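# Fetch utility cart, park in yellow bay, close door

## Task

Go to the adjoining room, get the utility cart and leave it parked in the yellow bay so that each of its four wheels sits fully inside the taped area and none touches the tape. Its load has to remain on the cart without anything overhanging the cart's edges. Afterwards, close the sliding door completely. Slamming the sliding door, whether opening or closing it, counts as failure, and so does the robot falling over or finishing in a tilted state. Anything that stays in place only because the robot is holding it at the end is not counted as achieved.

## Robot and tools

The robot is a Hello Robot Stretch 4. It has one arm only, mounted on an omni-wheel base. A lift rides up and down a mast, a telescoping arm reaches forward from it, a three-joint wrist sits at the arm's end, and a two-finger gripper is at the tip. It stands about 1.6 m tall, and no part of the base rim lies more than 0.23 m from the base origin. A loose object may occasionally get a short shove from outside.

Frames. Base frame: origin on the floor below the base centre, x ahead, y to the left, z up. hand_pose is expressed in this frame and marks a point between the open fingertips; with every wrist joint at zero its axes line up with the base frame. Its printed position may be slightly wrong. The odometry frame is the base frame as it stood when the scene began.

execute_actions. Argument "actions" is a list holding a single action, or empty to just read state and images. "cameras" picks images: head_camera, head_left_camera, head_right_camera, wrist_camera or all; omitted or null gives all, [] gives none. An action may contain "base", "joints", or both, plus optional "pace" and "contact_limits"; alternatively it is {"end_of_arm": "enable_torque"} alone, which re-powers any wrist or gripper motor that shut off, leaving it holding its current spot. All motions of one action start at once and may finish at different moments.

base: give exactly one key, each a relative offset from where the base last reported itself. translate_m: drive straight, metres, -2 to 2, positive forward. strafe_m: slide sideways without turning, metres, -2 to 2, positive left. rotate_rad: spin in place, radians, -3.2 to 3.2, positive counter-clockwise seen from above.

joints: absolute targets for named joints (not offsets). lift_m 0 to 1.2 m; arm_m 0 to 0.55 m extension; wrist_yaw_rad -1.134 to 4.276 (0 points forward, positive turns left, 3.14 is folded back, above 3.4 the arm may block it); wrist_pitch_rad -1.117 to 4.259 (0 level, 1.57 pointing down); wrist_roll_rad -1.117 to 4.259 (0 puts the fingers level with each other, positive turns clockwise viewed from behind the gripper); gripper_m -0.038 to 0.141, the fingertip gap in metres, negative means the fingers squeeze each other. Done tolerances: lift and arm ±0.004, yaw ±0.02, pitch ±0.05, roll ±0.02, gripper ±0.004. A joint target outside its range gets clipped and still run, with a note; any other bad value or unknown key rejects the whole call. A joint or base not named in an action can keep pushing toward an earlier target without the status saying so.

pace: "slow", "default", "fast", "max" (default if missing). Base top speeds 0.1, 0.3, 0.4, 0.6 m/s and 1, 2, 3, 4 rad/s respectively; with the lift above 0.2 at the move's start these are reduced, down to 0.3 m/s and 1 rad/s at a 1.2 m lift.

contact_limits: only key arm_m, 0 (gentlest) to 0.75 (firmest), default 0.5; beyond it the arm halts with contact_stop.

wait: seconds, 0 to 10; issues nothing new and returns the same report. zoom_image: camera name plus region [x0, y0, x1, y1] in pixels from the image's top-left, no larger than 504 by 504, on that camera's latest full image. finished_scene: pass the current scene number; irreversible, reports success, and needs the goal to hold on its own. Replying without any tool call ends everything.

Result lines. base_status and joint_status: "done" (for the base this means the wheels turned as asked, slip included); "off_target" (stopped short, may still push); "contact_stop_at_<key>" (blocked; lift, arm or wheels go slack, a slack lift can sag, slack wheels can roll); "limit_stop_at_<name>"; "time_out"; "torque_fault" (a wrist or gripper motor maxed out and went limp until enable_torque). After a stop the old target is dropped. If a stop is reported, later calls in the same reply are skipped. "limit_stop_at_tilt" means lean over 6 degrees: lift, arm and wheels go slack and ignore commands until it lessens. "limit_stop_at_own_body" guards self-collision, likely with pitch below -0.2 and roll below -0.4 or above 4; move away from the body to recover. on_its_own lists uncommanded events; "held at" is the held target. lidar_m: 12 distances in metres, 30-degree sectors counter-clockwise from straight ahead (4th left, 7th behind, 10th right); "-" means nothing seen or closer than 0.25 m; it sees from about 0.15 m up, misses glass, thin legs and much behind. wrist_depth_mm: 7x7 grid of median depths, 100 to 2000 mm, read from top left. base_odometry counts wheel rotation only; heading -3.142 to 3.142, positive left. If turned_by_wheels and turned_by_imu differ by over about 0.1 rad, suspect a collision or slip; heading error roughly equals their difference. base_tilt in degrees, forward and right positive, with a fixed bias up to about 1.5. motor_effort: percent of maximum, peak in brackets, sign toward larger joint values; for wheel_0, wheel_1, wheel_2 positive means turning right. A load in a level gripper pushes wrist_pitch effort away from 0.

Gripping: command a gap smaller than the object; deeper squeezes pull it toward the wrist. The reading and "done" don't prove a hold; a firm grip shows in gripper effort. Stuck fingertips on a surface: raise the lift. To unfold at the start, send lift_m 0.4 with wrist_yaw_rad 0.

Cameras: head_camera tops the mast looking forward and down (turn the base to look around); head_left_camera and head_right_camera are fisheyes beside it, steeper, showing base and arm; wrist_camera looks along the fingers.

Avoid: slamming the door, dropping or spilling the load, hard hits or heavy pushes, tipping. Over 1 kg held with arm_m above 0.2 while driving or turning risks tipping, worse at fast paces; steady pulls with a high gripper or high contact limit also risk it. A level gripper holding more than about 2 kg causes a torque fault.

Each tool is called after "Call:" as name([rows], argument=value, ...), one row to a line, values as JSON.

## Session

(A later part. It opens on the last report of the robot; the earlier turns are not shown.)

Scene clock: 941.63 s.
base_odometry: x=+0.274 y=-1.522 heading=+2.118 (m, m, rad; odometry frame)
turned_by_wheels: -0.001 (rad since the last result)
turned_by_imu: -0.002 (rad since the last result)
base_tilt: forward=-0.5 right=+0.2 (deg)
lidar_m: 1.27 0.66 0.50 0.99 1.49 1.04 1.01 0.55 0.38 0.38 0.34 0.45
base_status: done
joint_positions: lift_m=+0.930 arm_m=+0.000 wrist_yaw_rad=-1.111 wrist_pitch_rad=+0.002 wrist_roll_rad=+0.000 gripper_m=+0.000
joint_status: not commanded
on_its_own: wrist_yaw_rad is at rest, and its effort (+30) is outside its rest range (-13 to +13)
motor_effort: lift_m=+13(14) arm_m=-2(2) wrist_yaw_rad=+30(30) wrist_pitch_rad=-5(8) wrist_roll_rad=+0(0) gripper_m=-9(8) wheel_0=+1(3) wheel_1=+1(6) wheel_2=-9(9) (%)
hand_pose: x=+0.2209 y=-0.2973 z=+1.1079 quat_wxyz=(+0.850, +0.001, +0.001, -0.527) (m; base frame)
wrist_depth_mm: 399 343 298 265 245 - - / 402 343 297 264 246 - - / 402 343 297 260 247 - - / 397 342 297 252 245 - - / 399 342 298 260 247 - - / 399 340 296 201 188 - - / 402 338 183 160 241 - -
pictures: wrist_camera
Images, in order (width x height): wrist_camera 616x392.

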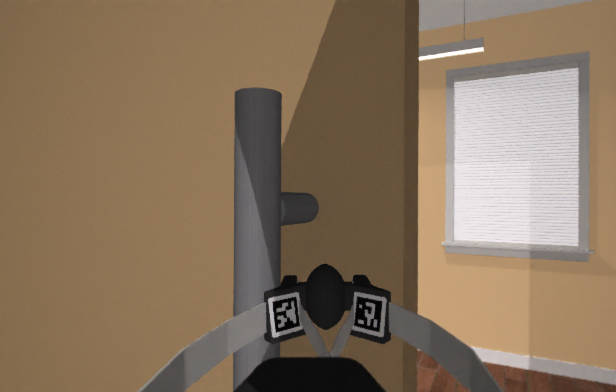

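Gripper is against the handle's right side. Deepen slightly, then pull.

Call:
execute_actions([
  {"base":{"translate_m":-0.02},"pace":"slow"},
], cameras=[])

Call:
execute_actions([
  {"base":{"strafe_m":-0.045},"pace":"slow"},
], cameras=["wrist_camera"])

Call:
execute_actions([
  {"base":{"translate_m":-0.1},"pace":"slow"},
], cameras=["wrist_camera","head_right_camera"])

Scene clock: 950.43 s.
base_odometry: x=+0.284 y=-1.539 heading=+2.118 (m, m, rad; odometry frame)
turned_by_wheels: +0.000 (rad since the last result)
turned_by_imu: -0.001 (rad since the last result)
base_tilt: forward=-0.4 right=+0.2 (deg)
lidar_m: 1.23 0.65 0.50 1.06 1.43 1.02 0.97 0.56 0.38 0.36 0.33 0.34
base_status: done
joint_positions: lift_m=+0.930 arm_m=+0.000 wrist_yaw_rad=-1.100 wrist_pitch_rad=+0.002 wrist_roll_rad=+0.000 gripper_m=+0.000
joint_status: not commanded
motor_effort: lift_m=+14(13) arm_m=-2(2) wrist_yaw_rad=-1(30) wrist_pitch_rad=-7(8) wrist_roll_rad=+0(0) gripper_m=-6(8) wheel_0=-2(5) wheel_1=-3(5) wheel_2=+3(7) (%)
hand_pose: x=+0.2241 y=-0.2968 z=+1.1079 quat_wxyz=(+0.852, +0.001, +0.001, -0.523) (m; base frame)
wrist_depth_mm: 418 351 304 267 270 - - / 415 349 306 268 272 - - / 418 351 216 268 272 - - / 415 351 217 264 271 - - / 424 351 217 267 273 - - / 418 349 215 195 246 - - / 418 351 212 256 248 - -
pictures: none
No camera images: the call's "cameras" was empty. Leave "cameras" out to get every camera's image.

Scene clock: 951.97 s.
base_odometry: x=+0.322 y=-1.516 heading=+2.119 (m, m, rad; odometry frame)
turned_by_wheels: +0.001 (rad since the last result)
turned_by_imu: +0.008 (rad since the last result)
base_tilt: forward=-0.4 right=-0.1 (deg)
lidar_m: 1.12 0.68 0.54 1.14 1.40 1.05 0.99 0.49 0.32 0.34 0.32 0.32
base_status: done
joint_positions: lift_m=+0.930 arm_m=+0.000 wrist_yaw_rad=-1.108 wrist_pitch_rad=+0.004 wrist_roll_rad=+0.000 gripper_m=+0.000
joint_status: not commanded
on_its_own: wrist_yaw_rad is at rest, and its effort (+22) is outside its rest range (-13 to +13)
motor_effort: lift_m=+13(13) arm_m=-2(2) wrist_yaw_rad=+22(22) wrist_pitch_rad=-10(12) wrist_roll_rad=+0(0) gripper_m=-7(6) wheel_0=+21(22) wheel_1=-7(8) wheel_2=+0(2) (%)
hand_pose: x=+0.2217 y=-0.2972 z=+1.1075 quat_wxyz=(+0.850, +0.001, +0.002, -0.526) (m; base frame)
wrist_depth_mm: 366 306 263 231 250 - - / 364 304 249 230 251 - - / 362 304 184 232 - - - / 364 306 183 231 - - - / 366 304 183 231 - - - / 366 307 182 194 229 - - / 364 286 183 151 212 - -
pictures: wrist_camera
Images, in order (width x height): wrist_camera 616x392.

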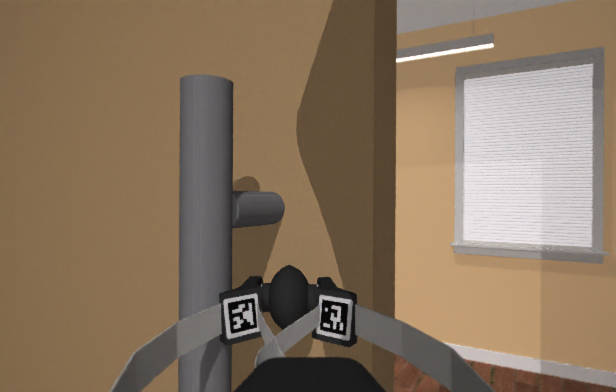

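Scene clock: 954.27 s.
base_odometry: x=+0.375 y=-1.601 heading=+2.119 (m, m, rad; odometry frame)
turned_by_wheels: +0.000 (rad since the last result)
turned_by_imu: +0.040 (rad since the last result)
base_tilt: forward=-0.5 right=+0.2 (deg)
lidar_m: 1.30 0.67 0.61 1.63 1.28 0.94 0.90 0.46 0.33 0.32 0.38 0.38
base_status: done
joint_positions: lift_m=+0.930 arm_m=+0.000 wrist_yaw_rad=-1.100 wrist_pitch_rad=+0.002 wrist_roll_rad=+0.000 gripper_m=+0.000
joint_status: not commanded
motor_effort: lift_m=+14(14) arm_m=-2(2) wrist_yaw_rad=-3(33) wrist_pitch_rad=-7(13) wrist_roll_rad=+0(1) gripper_m=-7(11) wheel_0=-3(19) wheel_1=-2(13) wheel_2=+3(13) (%)
hand_pose: x=+0.2242 y=-0.2967 z=+1.1079 quat_wxyz=(+0.853, +0.001, +0.001, -0.523) (m; base frame)
wrist_depth_mm: 377 310 262 - - - - / 377 300 260 - - - - / 379 231 262 - - - - / 377 232 260 - - - - / 379 233 259 - - - - / 375 287 255 196 - - - / 377 217 250 255 - - -
pictures: head_right_camera, wrist_camera
Images, in order (width x height): head_right_camera 420x672, wrist_camera 616x392.

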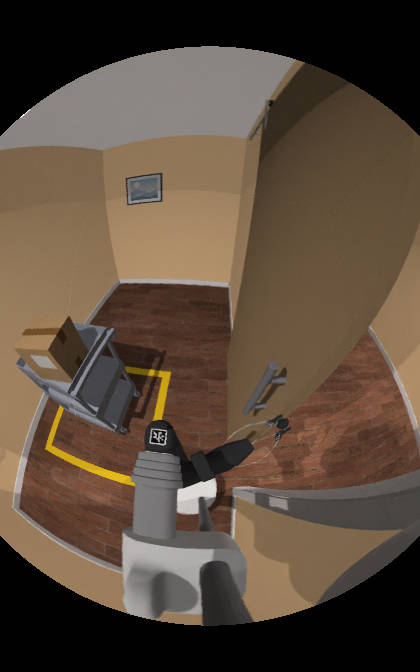

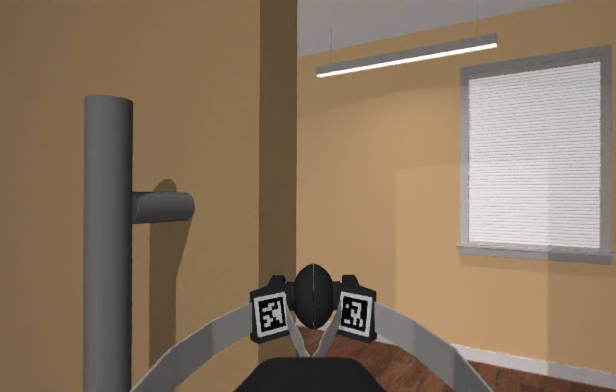

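Call:
execute_actions([
  {"base":{"strafe_m":0.06},"pace":"slow"},
], cameras=[])

Call:
execute_actions([
  {"base":{"translate_m":0.22},"pace":"slow"},
], cameras=[])

Call:
execute_actions([
  {"base":{"rotate_rad":-0.06},"pace":"slow"},
], cameras=["wrist_camera"])

Scene clock: 976.37 s.
base_odometry: x=+0.323 y=-1.632 heading=+2.119 (m, m, rad; odometry frame)
turned_by_wheels: +0.000 (rad since the last result)
turned_by_imu: -0.002 (rad since the last result)
base_tilt: forward=-0.4 right=+0.2 (deg)
lidar_m: 1.89 0.63 0.57 1.59 1.27 0.94 0.90 0.55 0.41 0.35 0.42 0.42
base_status: done
joint_positions: lift_m=+0.930 arm_m=+0.000 wrist_yaw_rad=-1.100 wrist_pitch_rad=+0.002 wrist_roll_rad=+0.000 gripper_m=+0.000
joint_status: not commanded
motor_effort: lift_m=+14(14) arm_m=-2(1) wrist_yaw_rad=-3(3) wrist_pitch_rad=-8(7) wrist_roll_rad=+0(0) gripper_m=-4(8) wheel_0=-2(6) wheel_1=+3(6) wheel_2=+0(3) (%)
hand_pose: x=+0.2242 y=-0.2967 z=+1.1079 quat_wxyz=(+0.853, +0.001, +0.001, -0.523) (m; base frame)
wrist_depth_mm: 496 404 342 312 - - - / 492 404 343 314 - - - / 492 404 325 312 - - - / 492 399 319 312 - - - / 492 402 325 314 - - - / 500 402 274 196 - - - / 488 407 319 301 - - -
pictures: none
No camera images: the call's "cameras" was empty. Leave "cameras" out to get every camera's image.

Scene clock: 979.83 s.
base_odometry: x=+0.208 y=-1.445 heading=+2.121 (m, m, rad; odometry frame)
turned_by_wheels: +0.002 (rad since the last result)
turned_by_imu: -0.226 (rad since the last result)
base_tilt: forward=-0.4 right=-0.9 (deg)
lidar_m: 0.81 0.72 0.47 0.47 1.57 1.14 1.04 0.74 0.45 0.41 0.38 0.35
base_status: done
joint_positions: lift_m=+0.930 arm_m=+0.000 wrist_yaw_rad=-1.103 wrist_pitch_rad=+0.009 wrist_roll_rad=-0.001 gripper_m=+0.000
joint_status: not commanded
on_its_own: wrist_pitch_rad is at rest, and its effort (-25) is outside its rest range (-23 to +23)
motor_effort: lift_m=+15(15) arm_m=+1(2) wrist_yaw_rad=+7(75) wrist_pitch_rad=-25(30) wrist_roll_rad=+3(3) gripper_m=-5(8) wheel_0=+22(28) wheel_1=+0(5) wheel_2=-3(12) (%)
hand_pose: x=+0.2228 y=-0.2969 z=+1.1058 quat_wxyz=(+0.852, +0.002, +0.004, -0.524) (m; base frame)
wrist_depth_mm: 353 324 296 273 - - - / 355 320 291 273 - - - / 351 320 227 272 - - - / 349 320 226 273 - - - / 351 320 229 272 - - - / 349 315 203 271 - - - / 351 307 219 266 - - -
pictures: none
No camera images: the call's "cameras" was empty. Leave "cameras" out to get every camera's image.

Scene clock: 980.60 s.
base_odometry: x=+0.208 y=-1.445 heading=+2.063 (m, m, rad; odometry frame)
turned_by_wheels: -0.058 (rad since the last result)
turned_by_imu: -0.049 (rad since the last result)
base_tilt: forward=-0.4 right=-0.9 (deg)
lidar_m: 0.76 2.66 0.50 0.47 1.54 1.20 1.05 0.79 0.47 0.43 0.37 0.35
base_status: done
joint_positions: lift_m=+0.930 arm_m=+0.000 wrist_yaw_rad=-1.101 wrist_pitch_rad=+0.008 wrist_roll_rad=-0.001 gripper_m=+0.000
joint_status: not commanded
on_its_own: wrist_pitch_rad is at rest, and its effort (-24) is outside its rest range (-23 to +23)
motor_effort: lift_m=+15(15) arm_m=+1(1) wrist_yaw_rad=+1(10) wrist_pitch_rad=-24(27) wrist_roll_rad=+4(4) gripper_m=-7(4) wheel_0=+24(25) wheel_1=+2(3) wheel_2=+3(3) (%)
hand_pose: x=+0.2233 y=-0.2968 z=+1.1061 quat_wxyz=(+0.852, +0.002, +0.004, -0.523) (m; base frame)
wrist_depth_mm: 327 301 282 270 - - - / 327 301 279 270 - - - / 325 303 273 268 - - - / 325 303 255 268 - - - / 324 301 274 270 - - - / 324 186 213 263 - - - / 149 296 214 264 - - -
pictures: wrist_camera
Images, in order (width x height): wrist_camera 616x392.

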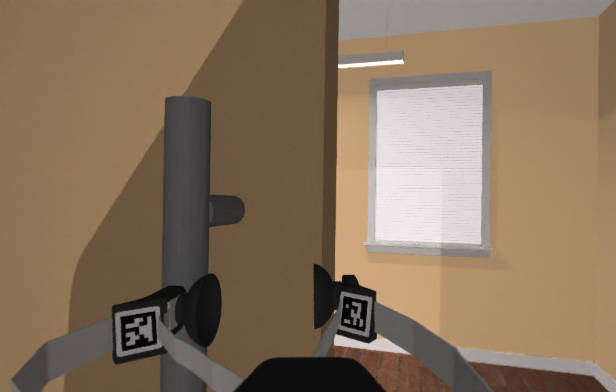

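Call:
execute_actions([
  {"base":{"translate_m":-0.04},"pace":"slow"},
], cameras=[])

Call:
execute_actions([
  {"base":{"strafe_m":0.08},"pace":"slow"},
])

Scene clock: 988.63 s.
base_odometry: x=+0.227 y=-1.481 heading=+2.064 (m, m, rad; odometry frame)
turned_by_wheels: +0.001 (rad since the last result)
turned_by_imu: +0.098 (rad since the last result)
base_tilt: forward=-0.4 right=-0.7 (deg)
lidar_m: 0.95 0.67 0.46 0.52 1.57 1.15 1.05 0.71 0.44 0.38 0.36 0.36
base_status: done
joint_positions: lift_m=+0.930 arm_m=+0.000 wrist_yaw_rad=-1.106 wrist_pitch_rad=+0.007 wrist_roll_rad=-0.001 gripper_m=+0.000
joint_status: not commanded
on_its_own: wrist_yaw_rad is at rest, and its effort (+16) is outside its rest range (-13 to +13)
motor_effort: lift_m=+15(15) arm_m=+1(2) wrist_yaw_rad=+16(18) wrist_pitch_rad=-22(30) wrist_roll_rad=+4(4) gripper_m=-3(6) wheel_0=+18(22) wheel_1=-7(10) wheel_2=+3(4) (%)
hand_pose: x=+0.2217 y=-0.2971 z=+1.1064 quat_wxyz=(+0.851, +0.001, +0.003, -0.525) (m; base frame)
wrist_depth_mm: 382 340 306 281 - - - / 379 338 306 279 - - - / 377 340 293 279 - - - / 377 336 253 276 - - - / 375 338 293 278 - - - / 377 340 191 278 290 - - / 375 320 223 268 - - -
pictures: none
No camera images: the call's "cameras" was empty. Leave "cameras" out to get every camera's image.

Scene clock: 990.60 s.
base_odometry: x=+0.156 y=-1.519 heading=+2.064 (m, m, rad; odometry frame)
turned_by_wheels: +0.000 (rad since the last result)
turned_by_imu: -0.007 (rad since the last result)
base_tilt: forward=-0.5 right=+0.2 (deg)
lidar_m: 1.13 0.56 0.40 0.49 1.53 1.15 1.05 0.80 0.52 0.45 0.41 0.52
base_status: done
joint_positions: lift_m=+0.930 arm_m=+0.000 wrist_yaw_rad=-1.100 wrist_pitch_rad=+0.002 wrist_roll_rad=+0.000 gripper_m=+0.000
joint_status: not commanded
motor_effort: lift_m=+15(15) arm_m=+1(1) wrist_yaw_rad=-2(21) wrist_pitch_rad=-7(19) wrist_roll_rad=-1(3) gripper_m=-8(10) wheel_0=-2(19) wheel_1=+4(11) wheel_2=+0(4) (%)
hand_pose: x=+0.2236 y=-0.2968 z=+1.1079 quat_wxyz=(+0.853, +0.001, +0.001, -0.523) (m; base frame)
wrist_depth_mm: 459 407 373 340 - - - / 455 410 373 342 - - - / 455 410 370 334 - - - / 449 410 370 329 - - - / 452 407 370 334 - - - / 452 407 364 195 320 - - / 449 407 362 276 334 - -
pictures: head_camera, head_left_camera, head_right_camera, wrist_camera
Images, in order (width x height): head_camera 420x560, head_left_camera 420x672, head_right_camera 420x672, wrist_camera 616x392.

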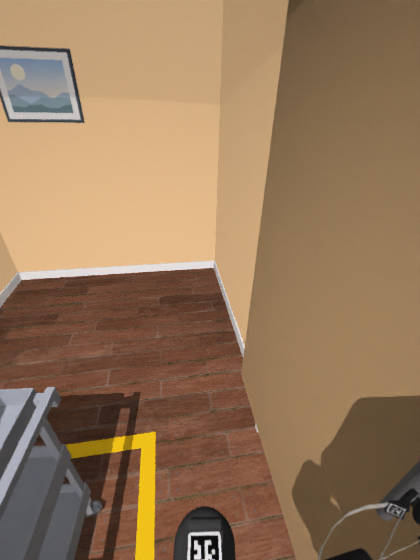

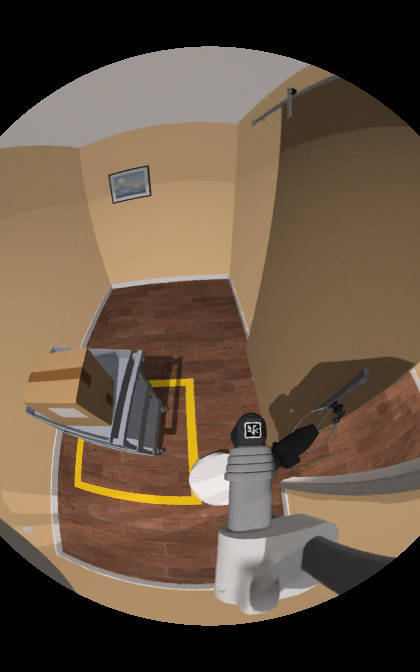

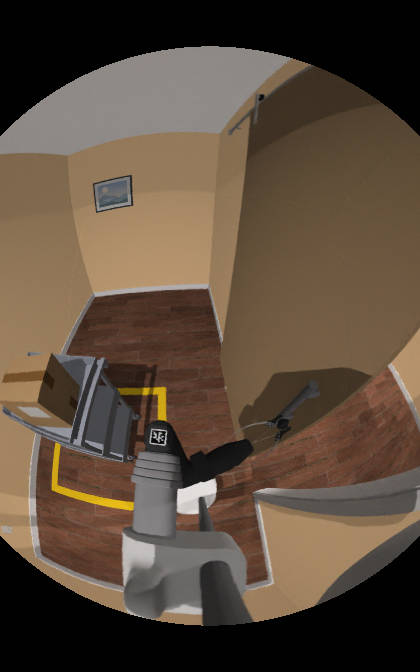

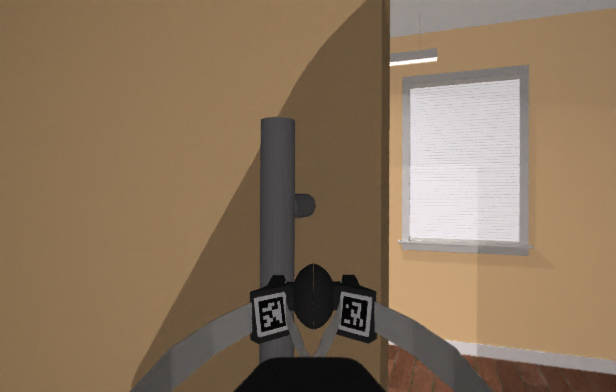

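Call:
execute_actions([
  {"base":{"translate_m":0.09},"pace":"slow"},
], cameras=["wrist_camera"])

Scene clock: 997.27 s.
base_odometry: x=+0.114 y=-1.440 heading=+2.064 (m, m, rad; odometry frame)
turned_by_wheels: +0.000 (rad since the last result)
turned_by_imu: -0.002 (rad since the last result)
base_tilt: forward=-0.4 right=+0.2 (deg)
lidar_m: 1.09 0.59 0.41 0.37 1.52 1.26 1.12 0.79 0.47 0.55 0.36 0.52
base_status: done
joint_positions: lift_m=+0.930 arm_m=+0.000 wrist_yaw_rad=-1.100 wrist_pitch_rad=+0.002 wrist_roll_rad=+0.000 gripper_m=+0.000
joint_status: not commanded
motor_effort: lift_m=+15(15) arm_m=+2(1) wrist_yaw_rad=-3(2) wrist_pitch_rad=-7(5) wrist_roll_rad=-2(0) gripper_m=-6(8) wheel_0=+3(4) wheel_1=+2(0) wheel_2=-2(7) (%)
hand_pose: x=+0.2236 y=-0.2968 z=+1.1079 quat_wxyz=(+0.853, +0.001, +0.001, -0.523) (m; base frame)
wrist_depth_mm: 436 394 355 327 301 289 - / 433 397 359 329 304 286 - / 436 394 359 329 293 287 - / 436 397 357 329 293 287 - / 439 392 357 325 293 287 - / 439 392 353 197 233 285 - / 439 394 347 314 234 281 -
pictures: wrist_camera
Images, in order (width x height): wrist_camera 616x392.

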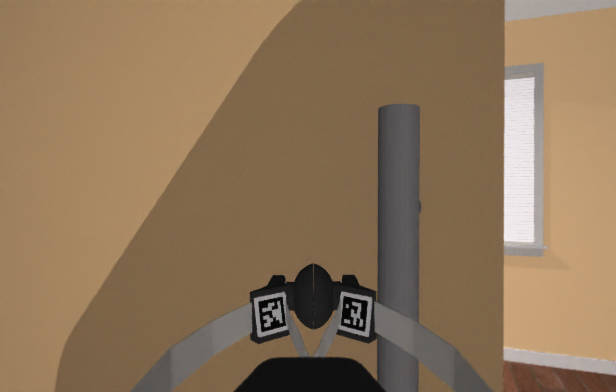

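Call:
execute_actions([
  {"base":{"translate_m":0.03},"pace":"slow"},
], cameras=[])

Call:
execute_actions([
  {"base":{"strafe_m":-0.08},"pace":"slow"},
], cameras=["wrist_camera"])

Call:
execute_actions([
  {"base":{"translate_m":-0.1},"pace":"slow"},
], cameras=["wrist_camera","head_right_camera"])

Scene clock: 1008.43 s.
base_odometry: x=+0.099 y=-1.413 heading=+2.064 (m, m, rad; odometry frame)
turned_by_wheels: +0.000 (rad since the last result)
turned_by_imu: -0.001 (rad since the last result)
base_tilt: forward=-0.4 right=+0.2 (deg)
lidar_m: 1.09 0.57 0.39 0.37 1.55 1.29 1.16 0.76 0.49 0.40 0.32 0.50
base_status: done
joint_positions: lift_m=+0.930 arm_m=+0.000 wrist_yaw_rad=-1.100 wrist_pitch_rad=+0.002 wrist_roll_rad=+0.000 gripper_m=+0.000
joint_status: not commanded
motor_effort: lift_m=+15(15) arm_m=+2(1) wrist_yaw_rad=-3(2) wrist_pitch_rad=-8(5) wrist_roll_rad=+0(1) gripper_m=-6(7) wheel_0=+2(4) wheel_1=+2(9) wheel_2=-3(8) (%)
hand_pose: x=+0.2236 y=-0.2968 z=+1.1079 quat_wxyz=(+0.853, +0.001, +0.001, -0.523) (m; base frame)
wrist_depth_mm: 433 389 355 324 300 279 - / 436 389 355 322 300 276 - / 430 387 353 322 300 272 - / 433 389 351 325 300 272 - / 433 392 351 324 298 272 - / 433 387 347 195 224 272 - / 433 387 343 312 293 270 -
pictures: none
No camera images: the call's "cameras" was empty. Leave "cameras" out to get every camera's image.

Scene clock: 1010.37 s.
base_odometry: x=+0.170 y=-1.376 heading=+2.065 (m, m, rad; odometry frame)
turned_by_wheels: +0.000 (rad since the last result)
turned_by_imu: +0.000 (rad since the last result)
base_tilt: forward=-0.3 right=+0.2 (deg)
lidar_m: 0.85 2.59 0.51 0.45 1.61 1.25 1.16 0.64 0.44 3.08 0.25 0.40
base_status: done
joint_positions: lift_m=+0.930 arm_m=+0.000 wrist_yaw_rad=-1.097 wrist_pitch_rad=+0.003 wrist_roll_rad=+0.000 gripper_m=+0.000
joint_status: not commanded
motor_effort: lift_m=+15(15) arm_m=+2(1) wrist_yaw_rad=-10(11) wrist_pitch_rad=-7(8) wrist_roll_rad=-1(1) gripper_m=-5(5) wheel_0=+5(6) wheel_1=-3(8) wheel_2=+0(2) (%)
hand_pose: x=+0.2245 y=-0.2966 z=+1.1077 quat_wxyz=(+0.853, +0.001, +0.001, -0.521) (m; base frame)
wrist_depth_mm: 324 290 262 240 222 205 197 / 324 290 262 240 158 204 197 / 324 290 262 240 158 204 197 / 322 291 263 239 158 204 196 / 322 290 263 240 158 203 196 / 324 290 254 195 158 204 197 / 325 290 257 233 152 202 196
pictures: wrist_camera
Images, in order (width x height): wrist_camera 616x392.

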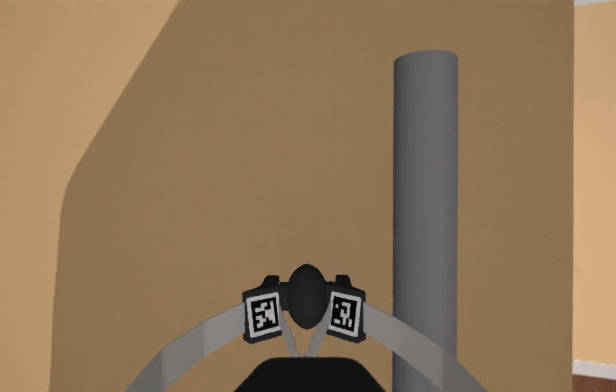

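Scene clock: 1012.67 s.
base_odometry: x=+0.217 y=-1.464 heading=+2.065 (m, m, rad; odometry frame)
turned_by_wheels: +0.000 (rad since the last result)
turned_by_imu: +0.001 (rad since the last result)
base_tilt: forward=-0.4 right=+0.2 (deg)
lidar_m: 0.88 0.69 0.47 0.48 1.62 1.15 1.05 0.70 0.40 0.41 0.30 0.43
base_status: done
joint_positions: lift_m=+0.930 arm_m=+0.000 wrist_yaw_rad=-1.097 wrist_pitch_rad=+0.002 wrist_roll_rad=+0.000 gripper_m=+0.000
joint_status: not commanded
motor_effort: lift_m=+15(15) arm_m=-2(2) wrist_yaw_rad=-12(99) wrist_pitch_rad=-7(13) wrist_roll_rad=-1(2) gripper_m=-6(13) wheel_0=+3(10) wheel_1=-4(4) wheel_2=+6(23) (%)
hand_pose: x=+0.2253 y=-0.2966 z=+1.1079 quat_wxyz=(+0.853, +0.001, +0.001, -0.521) (m; base frame)
wrist_depth_mm: 347 307 281 256 236 218 - / 345 309 281 254 178 219 - / 343 307 279 255 169 218 - / 343 306 279 256 169 218 - / 345 306 279 257 168 218 - / 342 307 272 193 168 217 - / 343 307 272 162 165 213 -
pictures: head_right_camera, wrist_camera
Images, in order (width x height): head_right_camera 420x672, wrist_camera 616x392.

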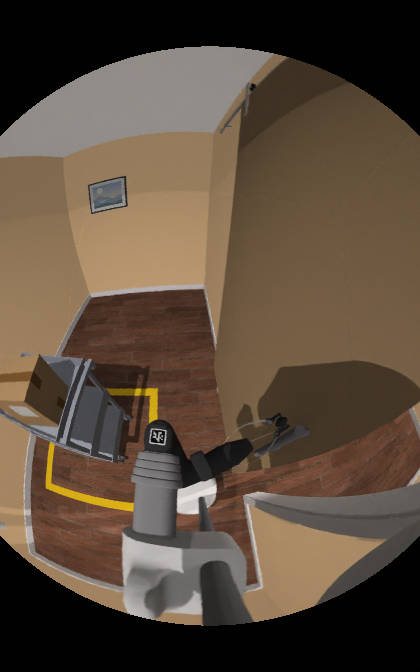

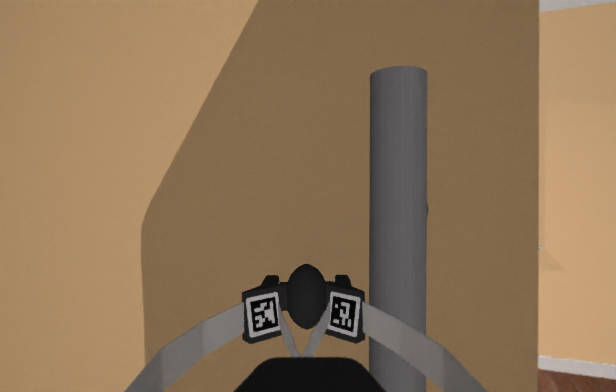

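Call:
execute_actions([
  {"base":{"strafe_m":-0.015},"pace":"slow"},
], cameras=[])

Call:
execute_actions([
  {"base":{"translate_m":-0.08},"pace":"slow"},
], cameras=["wrist_camera","head_right_camera"])

Scene clock: 1018.53 s.
base_odometry: x=+0.230 y=-1.457 heading=+2.066 (m, m, rad; odometry frame)
turned_by_wheels: +0.001 (rad since the last result)
turned_by_imu: +0.000 (rad since the last result)
base_tilt: forward=-0.3 right=+0.2 (deg)
lidar_m: 0.87 0.71 0.48 0.49 1.61 1.15 1.07 0.65 0.40 0.38 0.27 0.41
base_status: done
joint_positions: lift_m=+0.930 arm_m=+0.000 wrist_yaw_rad=-1.093 wrist_pitch_rad=+0.002 wrist_roll_rad=+0.000 gripper_m=+0.000
joint_status: not commanded
on_its_own: wrist_yaw_rad is at rest, and its effort (-21) is outside its rest range (-13 to +13)
motor_effort: lift_m=+15(15) arm_m=-3(3) wrist_yaw_rad=-21(21) wrist_pitch_rad=-9(6) wrist_roll_rad=-1(2) gripper_m=-8(12) wheel_0=+12(11) wheel_1=-5(5) wheel_2=+5(5) (%)
hand_pose: x=+0.2262 y=-0.2964 z=+1.1077 quat_wxyz=(+0.854, +0.001, +0.001, -0.520) (m; base frame)
wrist_depth_mm: 329 293 266 241 223 206 - / 330 293 266 244 156 206 - / 330 293 266 242 156 206 - / 329 293 266 242 156 206 - / 329 294 266 239 156 206 - / 332 294 187 194 157 206 - / 329 290 260 180 146 204 -
pictures: none
No camera images: the call's "cameras" was empty. Leave "cameras" out to get every camera's image.

Scene clock: 1020.60 s.
base_odometry: x=+0.268 y=-1.527 heading=+2.066 (m, m, rad; odometry frame)
turned_by_wheels: +0.000 (rad since the last result)
turned_by_imu: +0.001 (rad since the last result)
base_tilt: forward=-0.4 right=+0.2 (deg)
lidar_m: 0.88 0.72 0.50 0.72 1.61 1.08 0.98 0.67 0.43 0.39 0.29 0.42
base_status: done
joint_positions: lift_m=+0.930 arm_m=+0.000 wrist_yaw_rad=-1.098 wrist_pitch_rad=+0.002 wrist_roll_rad=+0.001 gripper_m=+0.000
joint_status: not commanded
motor_effort: lift_m=+15(15) arm_m=-2(2) wrist_yaw_rad=-10(100) wrist_pitch_rad=-5(10) wrist_roll_rad=-1(2) gripper_m=-3(14) wheel_0=+2(9) wheel_1=-4(6) wheel_2=+4(21) (%)
hand_pose: x=+0.2250 y=-0.2966 z=+1.1079 quat_wxyz=(+0.853, +0.001, +0.001, -0.522) (m; base frame)
wrist_depth_mm: 338 301 276 252 231 215 - / 336 301 276 252 163 213 - / 336 303 274 250 163 214 - / 336 304 273 251 163 215 - / 342 303 273 252 163 213 - / 340 303 271 194 162 214 - / 340 301 267 156 160 210 -
pictures: head_right_camera, wrist_camera
Images, in order (width x height): head_right_camera 420x672, wrist_camera 616x392.

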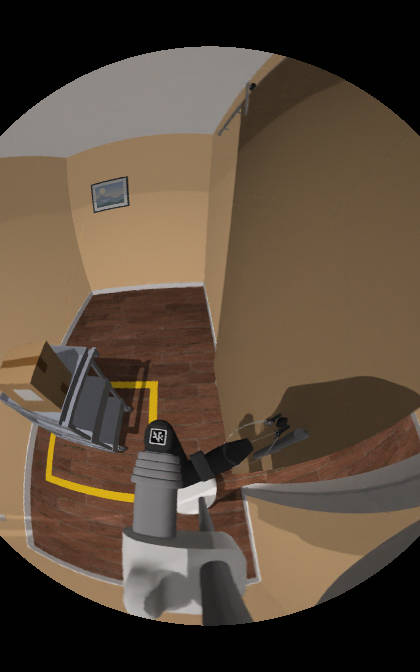

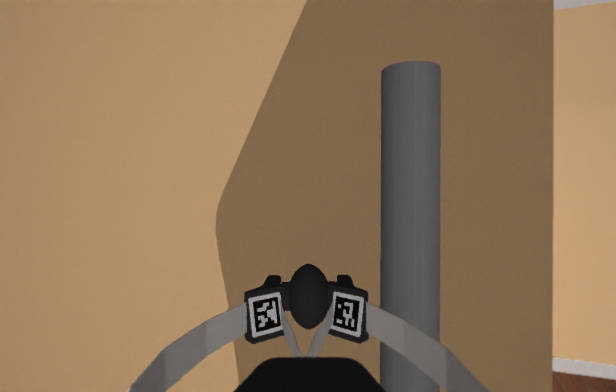

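Call:
execute_actions([
  {"base":{"translate_m":-0.05},"pace":"slow"},
], cameras=["wrist_camera","head_right_camera"])

Scene clock: 1027.13 s.
base_odometry: x=+0.291 y=-1.571 heading=+2.067 (m, m, rad; odometry frame)
turned_by_wheels: +0.001 (rad since the last result)
turned_by_imu: +0.000 (rad since the last result)
base_tilt: forward=-0.4 right=+0.2 (deg)
lidar_m: 0.93 0.75 0.53 0.90 1.57 1.01 0.92 0.69 0.43 0.38 0.32 0.42
base_status: done
joint_positions: lift_m=+0.930 arm_m=+0.000 wrist_yaw_rad=-1.090 wrist_pitch_rad=+0.002 wrist_roll_rad=+0.001 gripper_m=+0.000
joint_status: not commanded
on_its_own: wrist_yaw_rad is at rest, and its effort (-31) is outside its rest range (-13 to +13)
motor_effort: lift_m=+15(15) arm_m=-3(2) wrist_yaw_rad=-31(67) wrist_pitch_rad=-7(7) wrist_roll_rad=-1(1) gripper_m=-10(10) wheel_0=+8(9) wheel_1=-5(5) wheel_2=+10(17) (%)
hand_pose: x=+0.2272 y=-0.2962 z=+1.1078 quat_wxyz=(+0.855, +0.001, +0.001, -0.518) (m; base frame)
wrist_depth_mm: 359 319 287 260 239 224 - / 359 319 287 263 232 224 - / 355 319 286 263 232 224 - / 357 319 287 260 225 224 - / 359 320 289 256 232 224 - / 359 319 189 190 231 224 - / 359 309 283 179 147 220 -
pictures: head_right_camera, wrist_camera
Images, in order (width x height): head_right_camera 420x672, wrist_camera 616x392.

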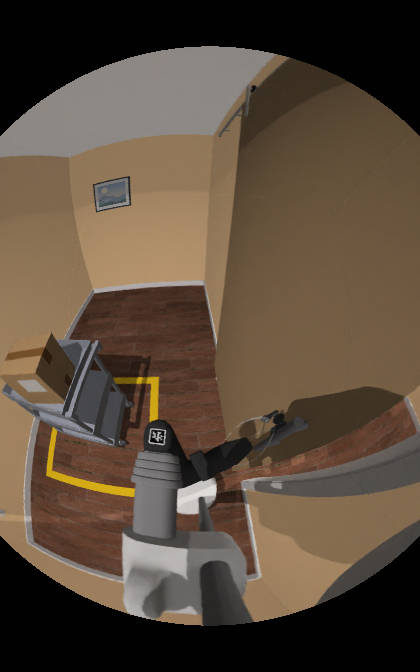

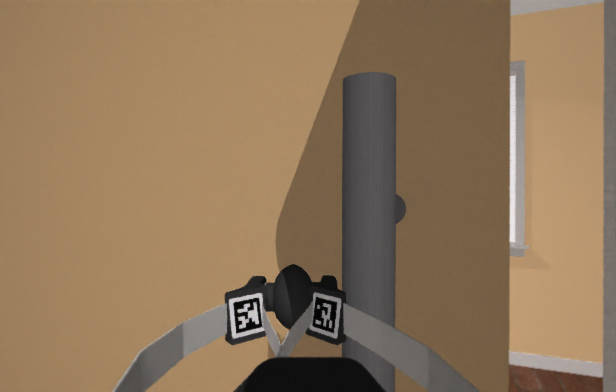

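Call:
execute_actions([
  {"base":{"translate_m":0.02},"pace":"slow"},
], cameras=[])

Call:
execute_actions([
  {"base":{"strafe_m":-0.035},"pace":"slow"},
], cameras=[])

Call:
execute_actions([
  {"base":{"translate_m":-0.06},"pace":"slow"},
], cameras=["wrist_camera","head_right_camera"])

Scene clock: 1037.27 s.
base_odometry: x=+0.282 y=-1.553 heading=+2.067 (m, m, rad; odometry frame)
turned_by_wheels: +0.000 (rad since the last result)
turned_by_imu: -0.001 (rad since the last result)
base_tilt: forward=-0.4 right=+0.3 (deg)
lidar_m: 0.88 0.70 0.52 0.80 1.58 1.04 0.93 0.66 0.43 0.38 0.28 0.43
base_status: done
joint_positions: lift_m=+0.930 arm_m=+0.000 wrist_yaw_rad=-1.097 wrist_pitch_rad=+0.002 wrist_roll_rad=+0.000 gripper_m=+0.000
joint_status: not commanded
motor_effort: lift_m=+15(15) arm_m=-3(2) wrist_yaw_rad=-10(31) wrist_pitch_rad=-8(7) wrist_roll_rad=+0(2) gripper_m=-6(9) wheel_0=+4(11) wheel_1=+3(2) wheel_2=-1(8) (%)
hand_pose: x=+0.2251 y=-0.2966 z=+1.1078 quat_wxyz=(+0.853, +0.001, +0.001, -0.522) (m; base frame)
wrist_depth_mm: 345 309 281 255 236 219 - / 345 310 281 256 228 218 - / 343 309 278 257 169 218 - / 345 310 281 255 170 218 - / 345 307 279 255 170 217 - / 345 309 277 194 169 217 - / 343 310 274 157 166 213 -
pictures: none
No camera images: the call's "cameras" was empty. Leave "cameras" out to get every camera's image.

Scene clock: 1039.17 s.
base_odometry: x=+0.312 y=-1.537 heading=+2.068 (m, m, rad; odometry frame)
turned_by_wheels: +0.001 (rad since the last result)
turned_by_imu: +0.048 (rad since the last result)
base_tilt: forward=-0.4 right=+0.1 (deg)
lidar_m: 0.93 0.74 0.55 0.88 1.53 1.02 0.95 0.59 0.39 0.32 0.25 0.40
base_status: done
joint_positions: lift_m=+0.930 arm_m=+0.000 wrist_yaw_rad=-1.107 wrist_pitch_rad=+0.001 wrist_roll_rad=+0.000 gripper_m=+0.000
joint_status: not commanded
on_its_own: wrist_yaw_rad is at rest, and its effort (+19) is outside its rest range (-13 to +13)
motor_effort: lift_m=+15(15) arm_m=-2(2) wrist_yaw_rad=+19(34) wrist_pitch_rad=-3(11) wrist_roll_rad=-1(1) gripper_m=-5(16) wheel_0=+15(21) wheel_1=-3(11) wheel_2=+0(7) (%)
hand_pose: x=+0.2220 y=-0.2971 z=+1.1082 quat_wxyz=(+0.851, +0.000, +0.000, -0.526) (m; base frame)
wrist_depth_mm: 325 287 256 232 211 189 182 / 325 290 257 229 211 134 182 / 329 287 256 232 211 135 181 / 329 290 256 232 210 135 181 / 327 287 256 231 211 135 181 / 327 286 189 197 171 134 181 / 327 278 254 156 160 135 181
pictures: none
No camera images: the call's "cameras" was empty. Leave "cameras" out to get every camera's image.

Scene clock: 1041.07 s.
base_odometry: x=+0.340 y=-1.590 heading=+2.070 (m, m, rad; odometry frame)
turned_by_wheels: +0.001 (rad since the last result)
turned_by_imu: +0.002 (rad since the last result)
base_tilt: forward=-0.3 right=+0.2 (deg)
lidar_m: 0.92 0.73 0.58 1.14 1.40 0.98 0.91 0.58 0.37 0.34 0.26 0.39
base_status: done
joint_positions: lift_m=+0.930 arm_m=+0.000 wrist_yaw_rad=-1.092 wrist_pitch_rad=+0.002 wrist_roll_rad=+0.001 gripper_m=+0.000
joint_status: not commanded
on_its_own: wrist_yaw_rad is at rest, and its effort (-25) is outside its rest range (-13 to +13)
motor_effort: lift_m=+15(15) arm_m=-2(2) wrist_yaw_rad=-25(74) wrist_pitch_rad=-6(6) wrist_roll_rad=-1(2) gripper_m=-10(13) wheel_0=+10(13) wheel_1=-5(11) wheel_2=+11(19) (%)
hand_pose: x=+0.2266 y=-0.2963 z=+1.1078 quat_wxyz=(+0.855, +0.001, +0.001, -0.519) (m; base frame)
wrist_depth_mm: 343 297 263 238 215 197 187 / 342 298 263 236 146 196 187 / 343 297 264 236 146 196 187 / 343 298 265 238 146 196 187 / 343 298 266 235 146 196 187 / 342 298 187 201 147 196 187 / 342 293 260 179 141 193 187
pictures: head_right_camera, wrist_camera
Images, in order (width x height): head_right_camera 420x672, wrist_camera 616x392.

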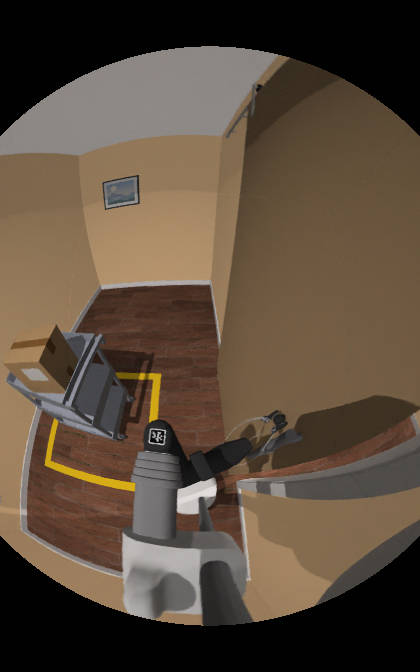

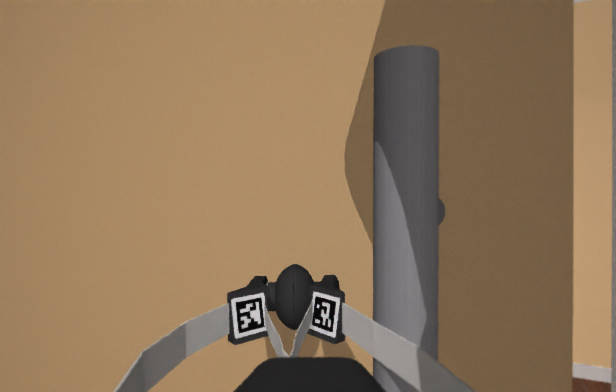

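Gap still small (~0.03). Continue.

Call:
execute_actions([
  {"base":{"translate_m":-0.04},"pace":"slow"},
], cameras=["wrist_camera"])

Scene clock: 1045.57 s.
base_odometry: x=+0.359 y=-1.625 heading=+2.071 (m, m, rad; odometry frame)
turned_by_wheels: +0.001 (rad since the last result)
turned_by_imu: +0.000 (rad since the last result)
base_tilt: forward=-0.4 right=+0.1 (deg)
lidar_m: 0.96 0.74 0.60 1.61 1.38 0.94 0.85 0.59 0.39 0.35 0.26 0.42
base_status: done
joint_positions: lift_m=+0.930 arm_m=+0.000 wrist_yaw_rad=-1.093 wrist_pitch_rad=+0.001 wrist_roll_rad=+0.001 gripper_m=+0.000
joint_status: not commanded
on_its_own: wrist_yaw_rad is at rest, and its effort (-22) is outside its rest range (-13 to +13)
motor_effort: lift_m=+15(15) arm_m=-2(2) wrist_yaw_rad=-22(67) wrist_pitch_rad=-2(9) wrist_roll_rad=-2(2) gripper_m=-8(11) wheel_0=+8(9) wheel_1=-4(8) wheel_2=+11(20) (%)
hand_pose: x=+0.2263 y=-0.2964 z=+1.1081 quat_wxyz=(+0.854, +0.001, +0.000, -0.520) (m; base frame)
wrist_depth_mm: 347 304 268 242 220 200 191 / 351 304 267 241 151 200 190 / 353 303 268 240 151 200 191 / 349 303 268 241 150 200 190 / 349 304 270 237 151 200 190 / 347 304 188 196 151 199 191 / 349 298 267 161 141 197 190
pictures: wrist_camera
Images, in order (width x height): wrist_camera 616x392.

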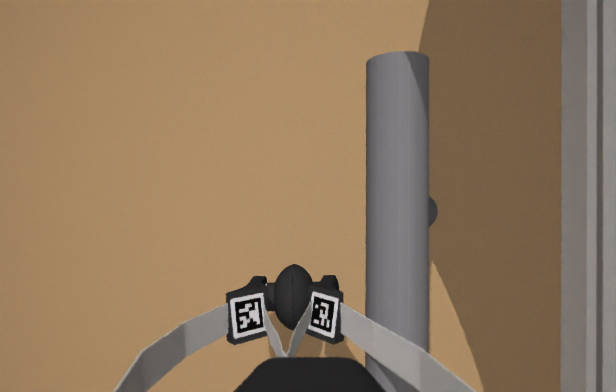

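Call:
execute_actions([
  {"base":{"translate_m":-0.025},"pace":"slow"},
], cameras=["wrist_camera"])

Scene clock: 1049.97 s.
base_odometry: x=+0.371 y=-1.646 heading=+2.072 (m, m, rad; odometry frame)
turned_by_wheels: +0.001 (rad since the last result)
turned_by_imu: +0.000 (rad since the last result)
base_tilt: forward=-0.4 right=+0.2 (deg)
lidar_m: 0.98 0.72 0.62 1.60 1.33 0.88 0.83 0.60 0.40 0.36 0.28 0.42
base_status: done
joint_positions: lift_m=+0.930 arm_m=+0.000 wrist_yaw_rad=-1.091 wrist_pitch_rad=+0.001 wrist_roll_rad=+0.001 gripper_m=+0.000
joint_status: not commanded
on_its_own: wrist_yaw_rad is at rest, and its effort (-29) is outside its rest range (-13 to +13)
motor_effort: lift_m=+15(15) arm_m=-2(2) wrist_yaw_rad=-29(64) wrist_pitch_rad=-3(6) wrist_roll_rad=-2(2) gripper_m=-8(14) wheel_0=+10(9) wheel_1=-3(4) wheel_2=+11(19) (%)
hand_pose: x=+0.2270 y=-0.2963 z=+1.1083 quat_wxyz=(+0.855, +0.000, +0.000, -0.519) (m; base frame)
wrist_depth_mm: 355 309 273 246 221 202 211 / 359 310 273 244 156 202 211 / 357 307 273 244 156 202 212 / 355 310 272 244 156 202 211 / 355 310 272 244 156 202 211 / 355 307 189 193 156 201 211 / 353 296 268 177 141 199 212
pictures: wrist_camera
Images, in order (width x height): wrist_camera 616x392.

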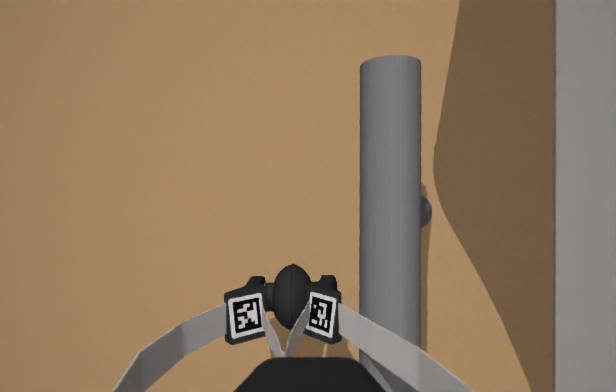

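Call:
execute_actions([
  {"base":{"translate_m":-0.03},"pace":"slow"},
], cameras=["wrist_camera","head_right_camera"])

Scene clock: 1054.60 s.
base_odometry: x=+0.385 y=-1.673 heading=+2.073 (m, m, rad; odometry frame)
turned_by_wheels: +0.001 (rad since the last result)
turned_by_imu: +0.000 (rad since the last result)
base_tilt: forward=-0.3 right=+0.1 (deg)
lidar_m: 0.95 0.73 0.63 1.59 1.27 0.87 0.79 0.60 0.39 0.36 0.26 0.40
base_status: done
joint_positions: lift_m=+0.930 arm_m=+0.000 wrist_yaw_rad=-1.090 wrist_pitch_rad=+0.002 wrist_roll_rad=+0.001 gripper_m=+0.000
joint_status: not commanded
on_its_own: wrist_yaw_rad is at rest, and its effort (-31) is outside its rest range (-13 to +13)
motor_effort: lift_m=+15(15) arm_m=-2(2) wrist_yaw_rad=-31(63) wrist_pitch_rad=-5(4) wrist_roll_rad=-1(2) gripper_m=-10(12) wheel_0=+8(8) wheel_1=-4(6) wheel_2=+11(20) (%)
hand_pose: x=+0.2273 y=-0.2962 z=+1.1080 quat_wxyz=(+0.855, +0.001, +0.001, -0.518) (m; base frame)
wrist_depth_mm: 362 312 278 248 223 205 213 / 359 312 277 247 159 204 213 / 359 310 277 248 158 204 213 / 362 312 277 247 158 203 212 / 362 312 276 243 158 204 213 / 357 314 188 195 158 204 212 / 359 301 273 178 142 202 211
pictures: head_right_camera, wrist_camera
Images, in order (width x height): head_right_camera 420x672, wrist_camera 616x392.

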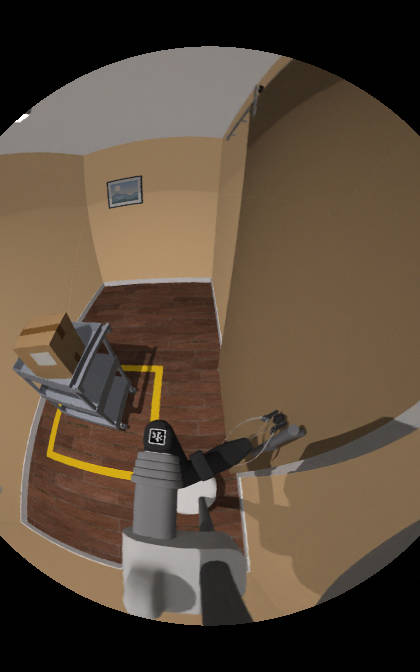

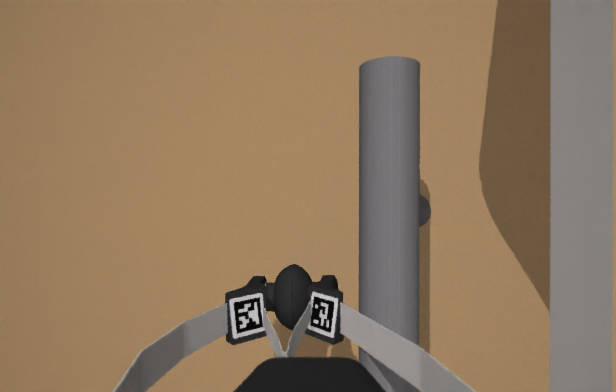

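Call:
execute_actions([
  {"base":{"translate_m":-0.03},"pace":"slow"},
], cameras=["wrist_camera"])

Call:
execute_actions([
  {"base":{"translate_m":-0.03},"pace":"slow"},
], cameras=["wrist_camera"])

Scene clock: 1062.00 s.
base_odometry: x=+0.399 y=-1.699 heading=+2.075 (m, m, rad; odometry frame)
turned_by_wheels: +0.001 (rad since the last result)
turned_by_imu: +0.000 (rad since the last result)
base_tilt: forward=-0.4 right=+0.2 (deg)
lidar_m: 1.00 0.73 0.64 1.58 1.24 0.84 0.77 0.61 0.40 0.36 0.28 0.38
base_status: done
joint_positions: lift_m=+0.930 arm_m=+0.000 wrist_yaw_rad=-1.087 wrist_pitch_rad=+0.002 wrist_roll_rad=+0.001 gripper_m=+0.000
joint_status: not commanded
on_its_own: wrist_yaw_rad is at rest, and its effort (-38) is outside its rest range (-13 to +13)
motor_effort: lift_m=+15(15) arm_m=-2(2) wrist_yaw_rad=-38(61) wrist_pitch_rad=-8(9) wrist_roll_rad=-2(2) gripper_m=-12(12) wheel_0=+6(8) wheel_1=-3(0) wheel_2=+13(19) (%)
hand_pose: x=+0.2280 y=-0.2961 z=+1.1078 quat_wxyz=(+0.856, +0.001, +0.001, -0.517) (m; base frame)
wrist_depth_mm: 366 317 278 250 224 206 241 / 366 314 279 249 160 206 242 / 364 317 278 250 161 205 242 / 368 319 279 250 160 206 242 / 366 317 281 246 160 206 242 / 364 317 190 195 160 206 243 / 366 304 276 178 142 203 241
pictures: wrist_camera
Images, in order (width x height): wrist_camera 616x392.

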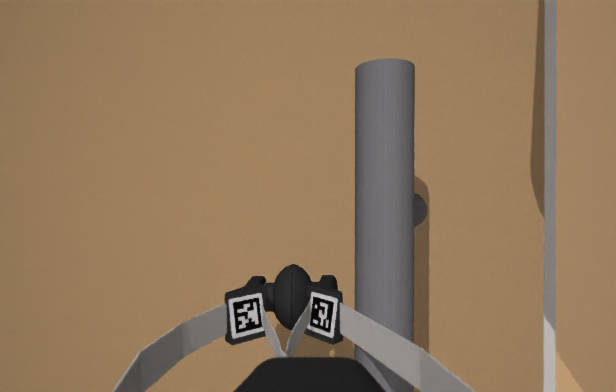

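Scene clock: 1063.37 s.
base_odometry: x=+0.413 y=-1.725 heading=+2.077 (m, m, rad; odometry frame)
turned_by_wheels: +0.002 (rad since the last result)
turned_by_imu: +0.002 (rad since the last result)
base_tilt: forward=-0.3 right=+0.2 (deg)
lidar_m: 1.04 0.73 0.66 1.60 1.16 0.82 0.74 0.63 0.40 0.36 0.31 0.42
base_status: done
joint_positions: lift_m=+0.930 arm_m=+0.000 wrist_yaw_rad=-1.069 wrist_pitch_rad=+0.003 wrist_roll_rad=+0.001 gripper_m=+0.000
joint_status: not commanded
on_its_own: wrist_yaw_rad is at rest, and its effort (-92) is outside its rest range (-13 to +13)
motor_effort: lift_m=+15(15) arm_m=-2(2) wrist_yaw_rad=-92(100) wrist_pitch_rad=-7(10) wrist_roll_rad=-2(3) gripper_m=-11(11) wheel_0=+8(7) wheel_1=-3(4) wheel_2=+22(22) (%)
hand_pose: x=+0.2335 y=-0.2950 z=+1.1077 quat_wxyz=(+0.861, +0.001, +0.001, -0.509) (m; base frame)
wrist_depth_mm: 389 330 289 255 229 214 248 / 387 330 289 256 225 213 249 / 389 332 289 255 224 214 249 / 387 334 290 256 220 214 250 / 389 330 289 254 223 213 249 / 392 332 186 177 223 213 249 / 392 312 290 171 134 214 248
pictures: wrist_camera
Images, in order (width x height): wrist_camera 616x392.

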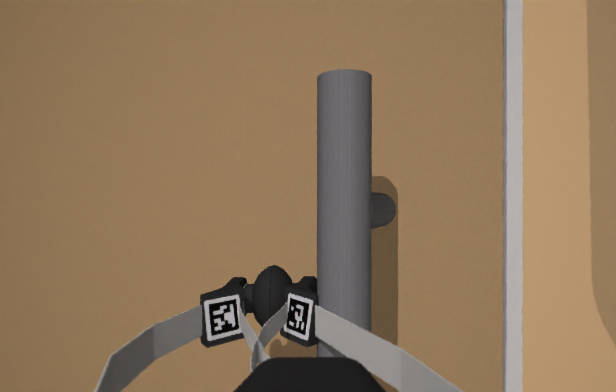

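Door hit its stop. Release.

Call:
execute_actions([
  {"base":{"translate_m":0.04},"pace":"slow"},
], cameras=[])

Call:
execute_actions([
  {"base":{"strafe_m":0.1},"pace":"slow"},
])

Scene clock: 1069.47 s.
base_odometry: x=+0.394 y=-1.690 heading=+2.078 (m, m, rad; odometry frame)
turned_by_wheels: +0.001 (rad since the last result)
turned_by_imu: +0.000 (rad since the last result)
base_tilt: forward=-0.3 right=+0.2 (deg)
lidar_m: 0.98 0.71 0.64 1.60 1.24 0.86 0.79 0.60 0.38 0.35 0.28 0.42
base_status: done
joint_positions: lift_m=+0.930 arm_m=+0.000 wrist_yaw_rad=-1.095 wrist_pitch_rad=+0.002 wrist_roll_rad=+0.001 gripper_m=+0.000
joint_status: not commanded
on_its_own: wrist_yaw_rad is at rest, and its effort (-17) is outside its rest range (-13 to +13)
motor_effort: lift_m=+15(15) arm_m=-2(3) wrist_yaw_rad=-17(92) wrist_pitch_rad=-8(9) wrist_roll_rad=-2(2) gripper_m=-8(11) wheel_0=+8(16) wheel_1=+2(7) wheel_2=+2(20) (%)
hand_pose: x=+0.2258 y=-0.2965 z=+1.1077 quat_wxyz=(+0.854, +0.001, +0.001, -0.521) (m; base frame)
wrist_depth_mm: 357 317 278 249 226 206 196 / 362 315 278 250 157 206 196 / 364 315 278 249 158 206 196 / 364 315 278 248 158 206 197 / 364 312 278 250 157 206 196 / 364 315 196 195 158 206 196 / 364 314 273 179 154 202 196
pictures: none
No camera images: the call's "cameras" was empty. Leave "cameras" out to get every camera's image.

Scene clock: 1071.63 s.
base_odometry: x=+0.306 y=-1.738 heading=+2.078 (m, m, rad; odometry frame)
turned_by_wheels: +0.000 (rad since the last result)
turned_by_imu: -0.001 (rad since the last result)
base_tilt: forward=-0.4 right=+0.3 (deg)
lidar_m: 1.52 0.56 0.58 1.50 1.26 0.85 0.78 0.74 0.50 0.44 0.36 0.56
base_status: done
joint_positions: lift_m=+0.930 arm_m=+0.000 wrist_yaw_rad=-1.100 wrist_pitch_rad=+0.003 wrist_roll_rad=+0.000 gripper_m=+0.000
joint_status: not commanded
motor_effort: lift_m=+15(15) arm_m=-2(2) wrist_yaw_rad=-3(27) wrist_pitch_rad=-7(11) wrist_roll_rad=-1(2) gripper_m=-7(6) wheel_0=-1(7) wheel_1=+3(9) wheel_2=+2(4) (%)
hand_pose: x=+0.2244 y=-0.2967 z=+1.1076 quat_wxyz=(+0.853, +0.001, +0.001, -0.523) (m; base frame)
wrist_depth_mm: 512 445 392 355 322 296 325 / 512 449 397 355 322 296 322 / 508 445 394 355 324 290 325 / 508 442 394 355 322 291 327 / 508 445 397 359 320 291 325 / 517 445 392 195 243 291 325 / 508 445 377 342 317 289 324
pictures: head_camera, head_left_camera, head_right_camera, wrist_camera
Images, in order (width x height): head_camera 420x560, head_left_camera 420x672, head_right_camera 420x672, wrist_camera 616x392.

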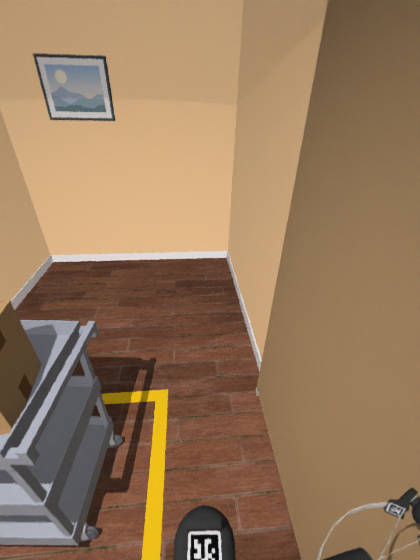

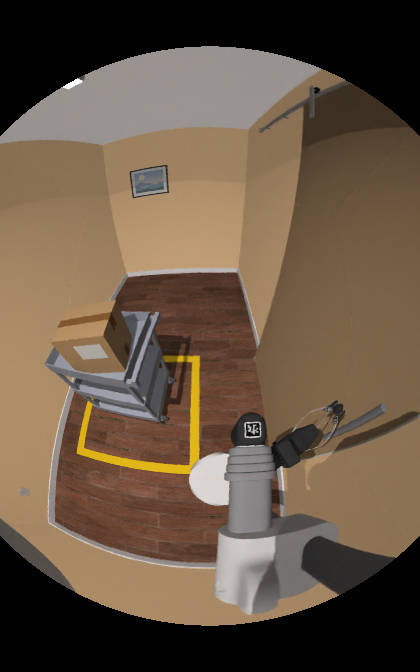

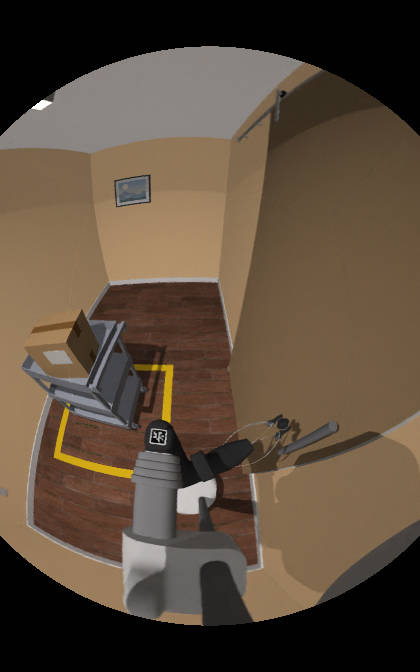

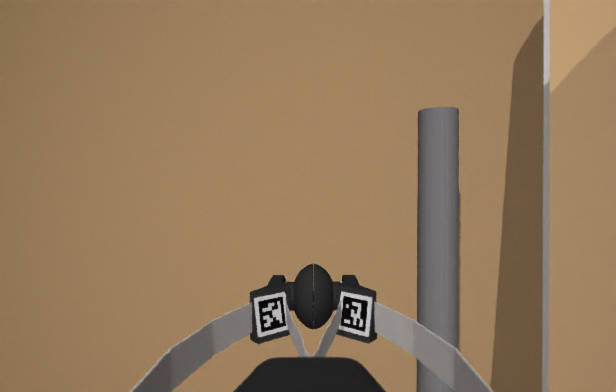

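Call:
zoom_image(camera="head_left_camera", region=[30,300,220,490])

Region (30, 300, 220, 490) of head_left_camera's 420x672 image, scaled by 2.653, with more detail than that image has.

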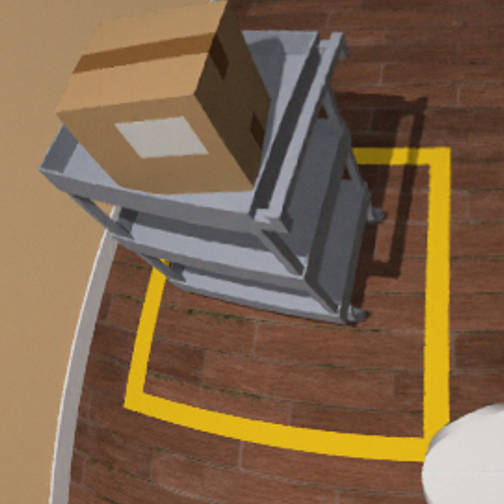

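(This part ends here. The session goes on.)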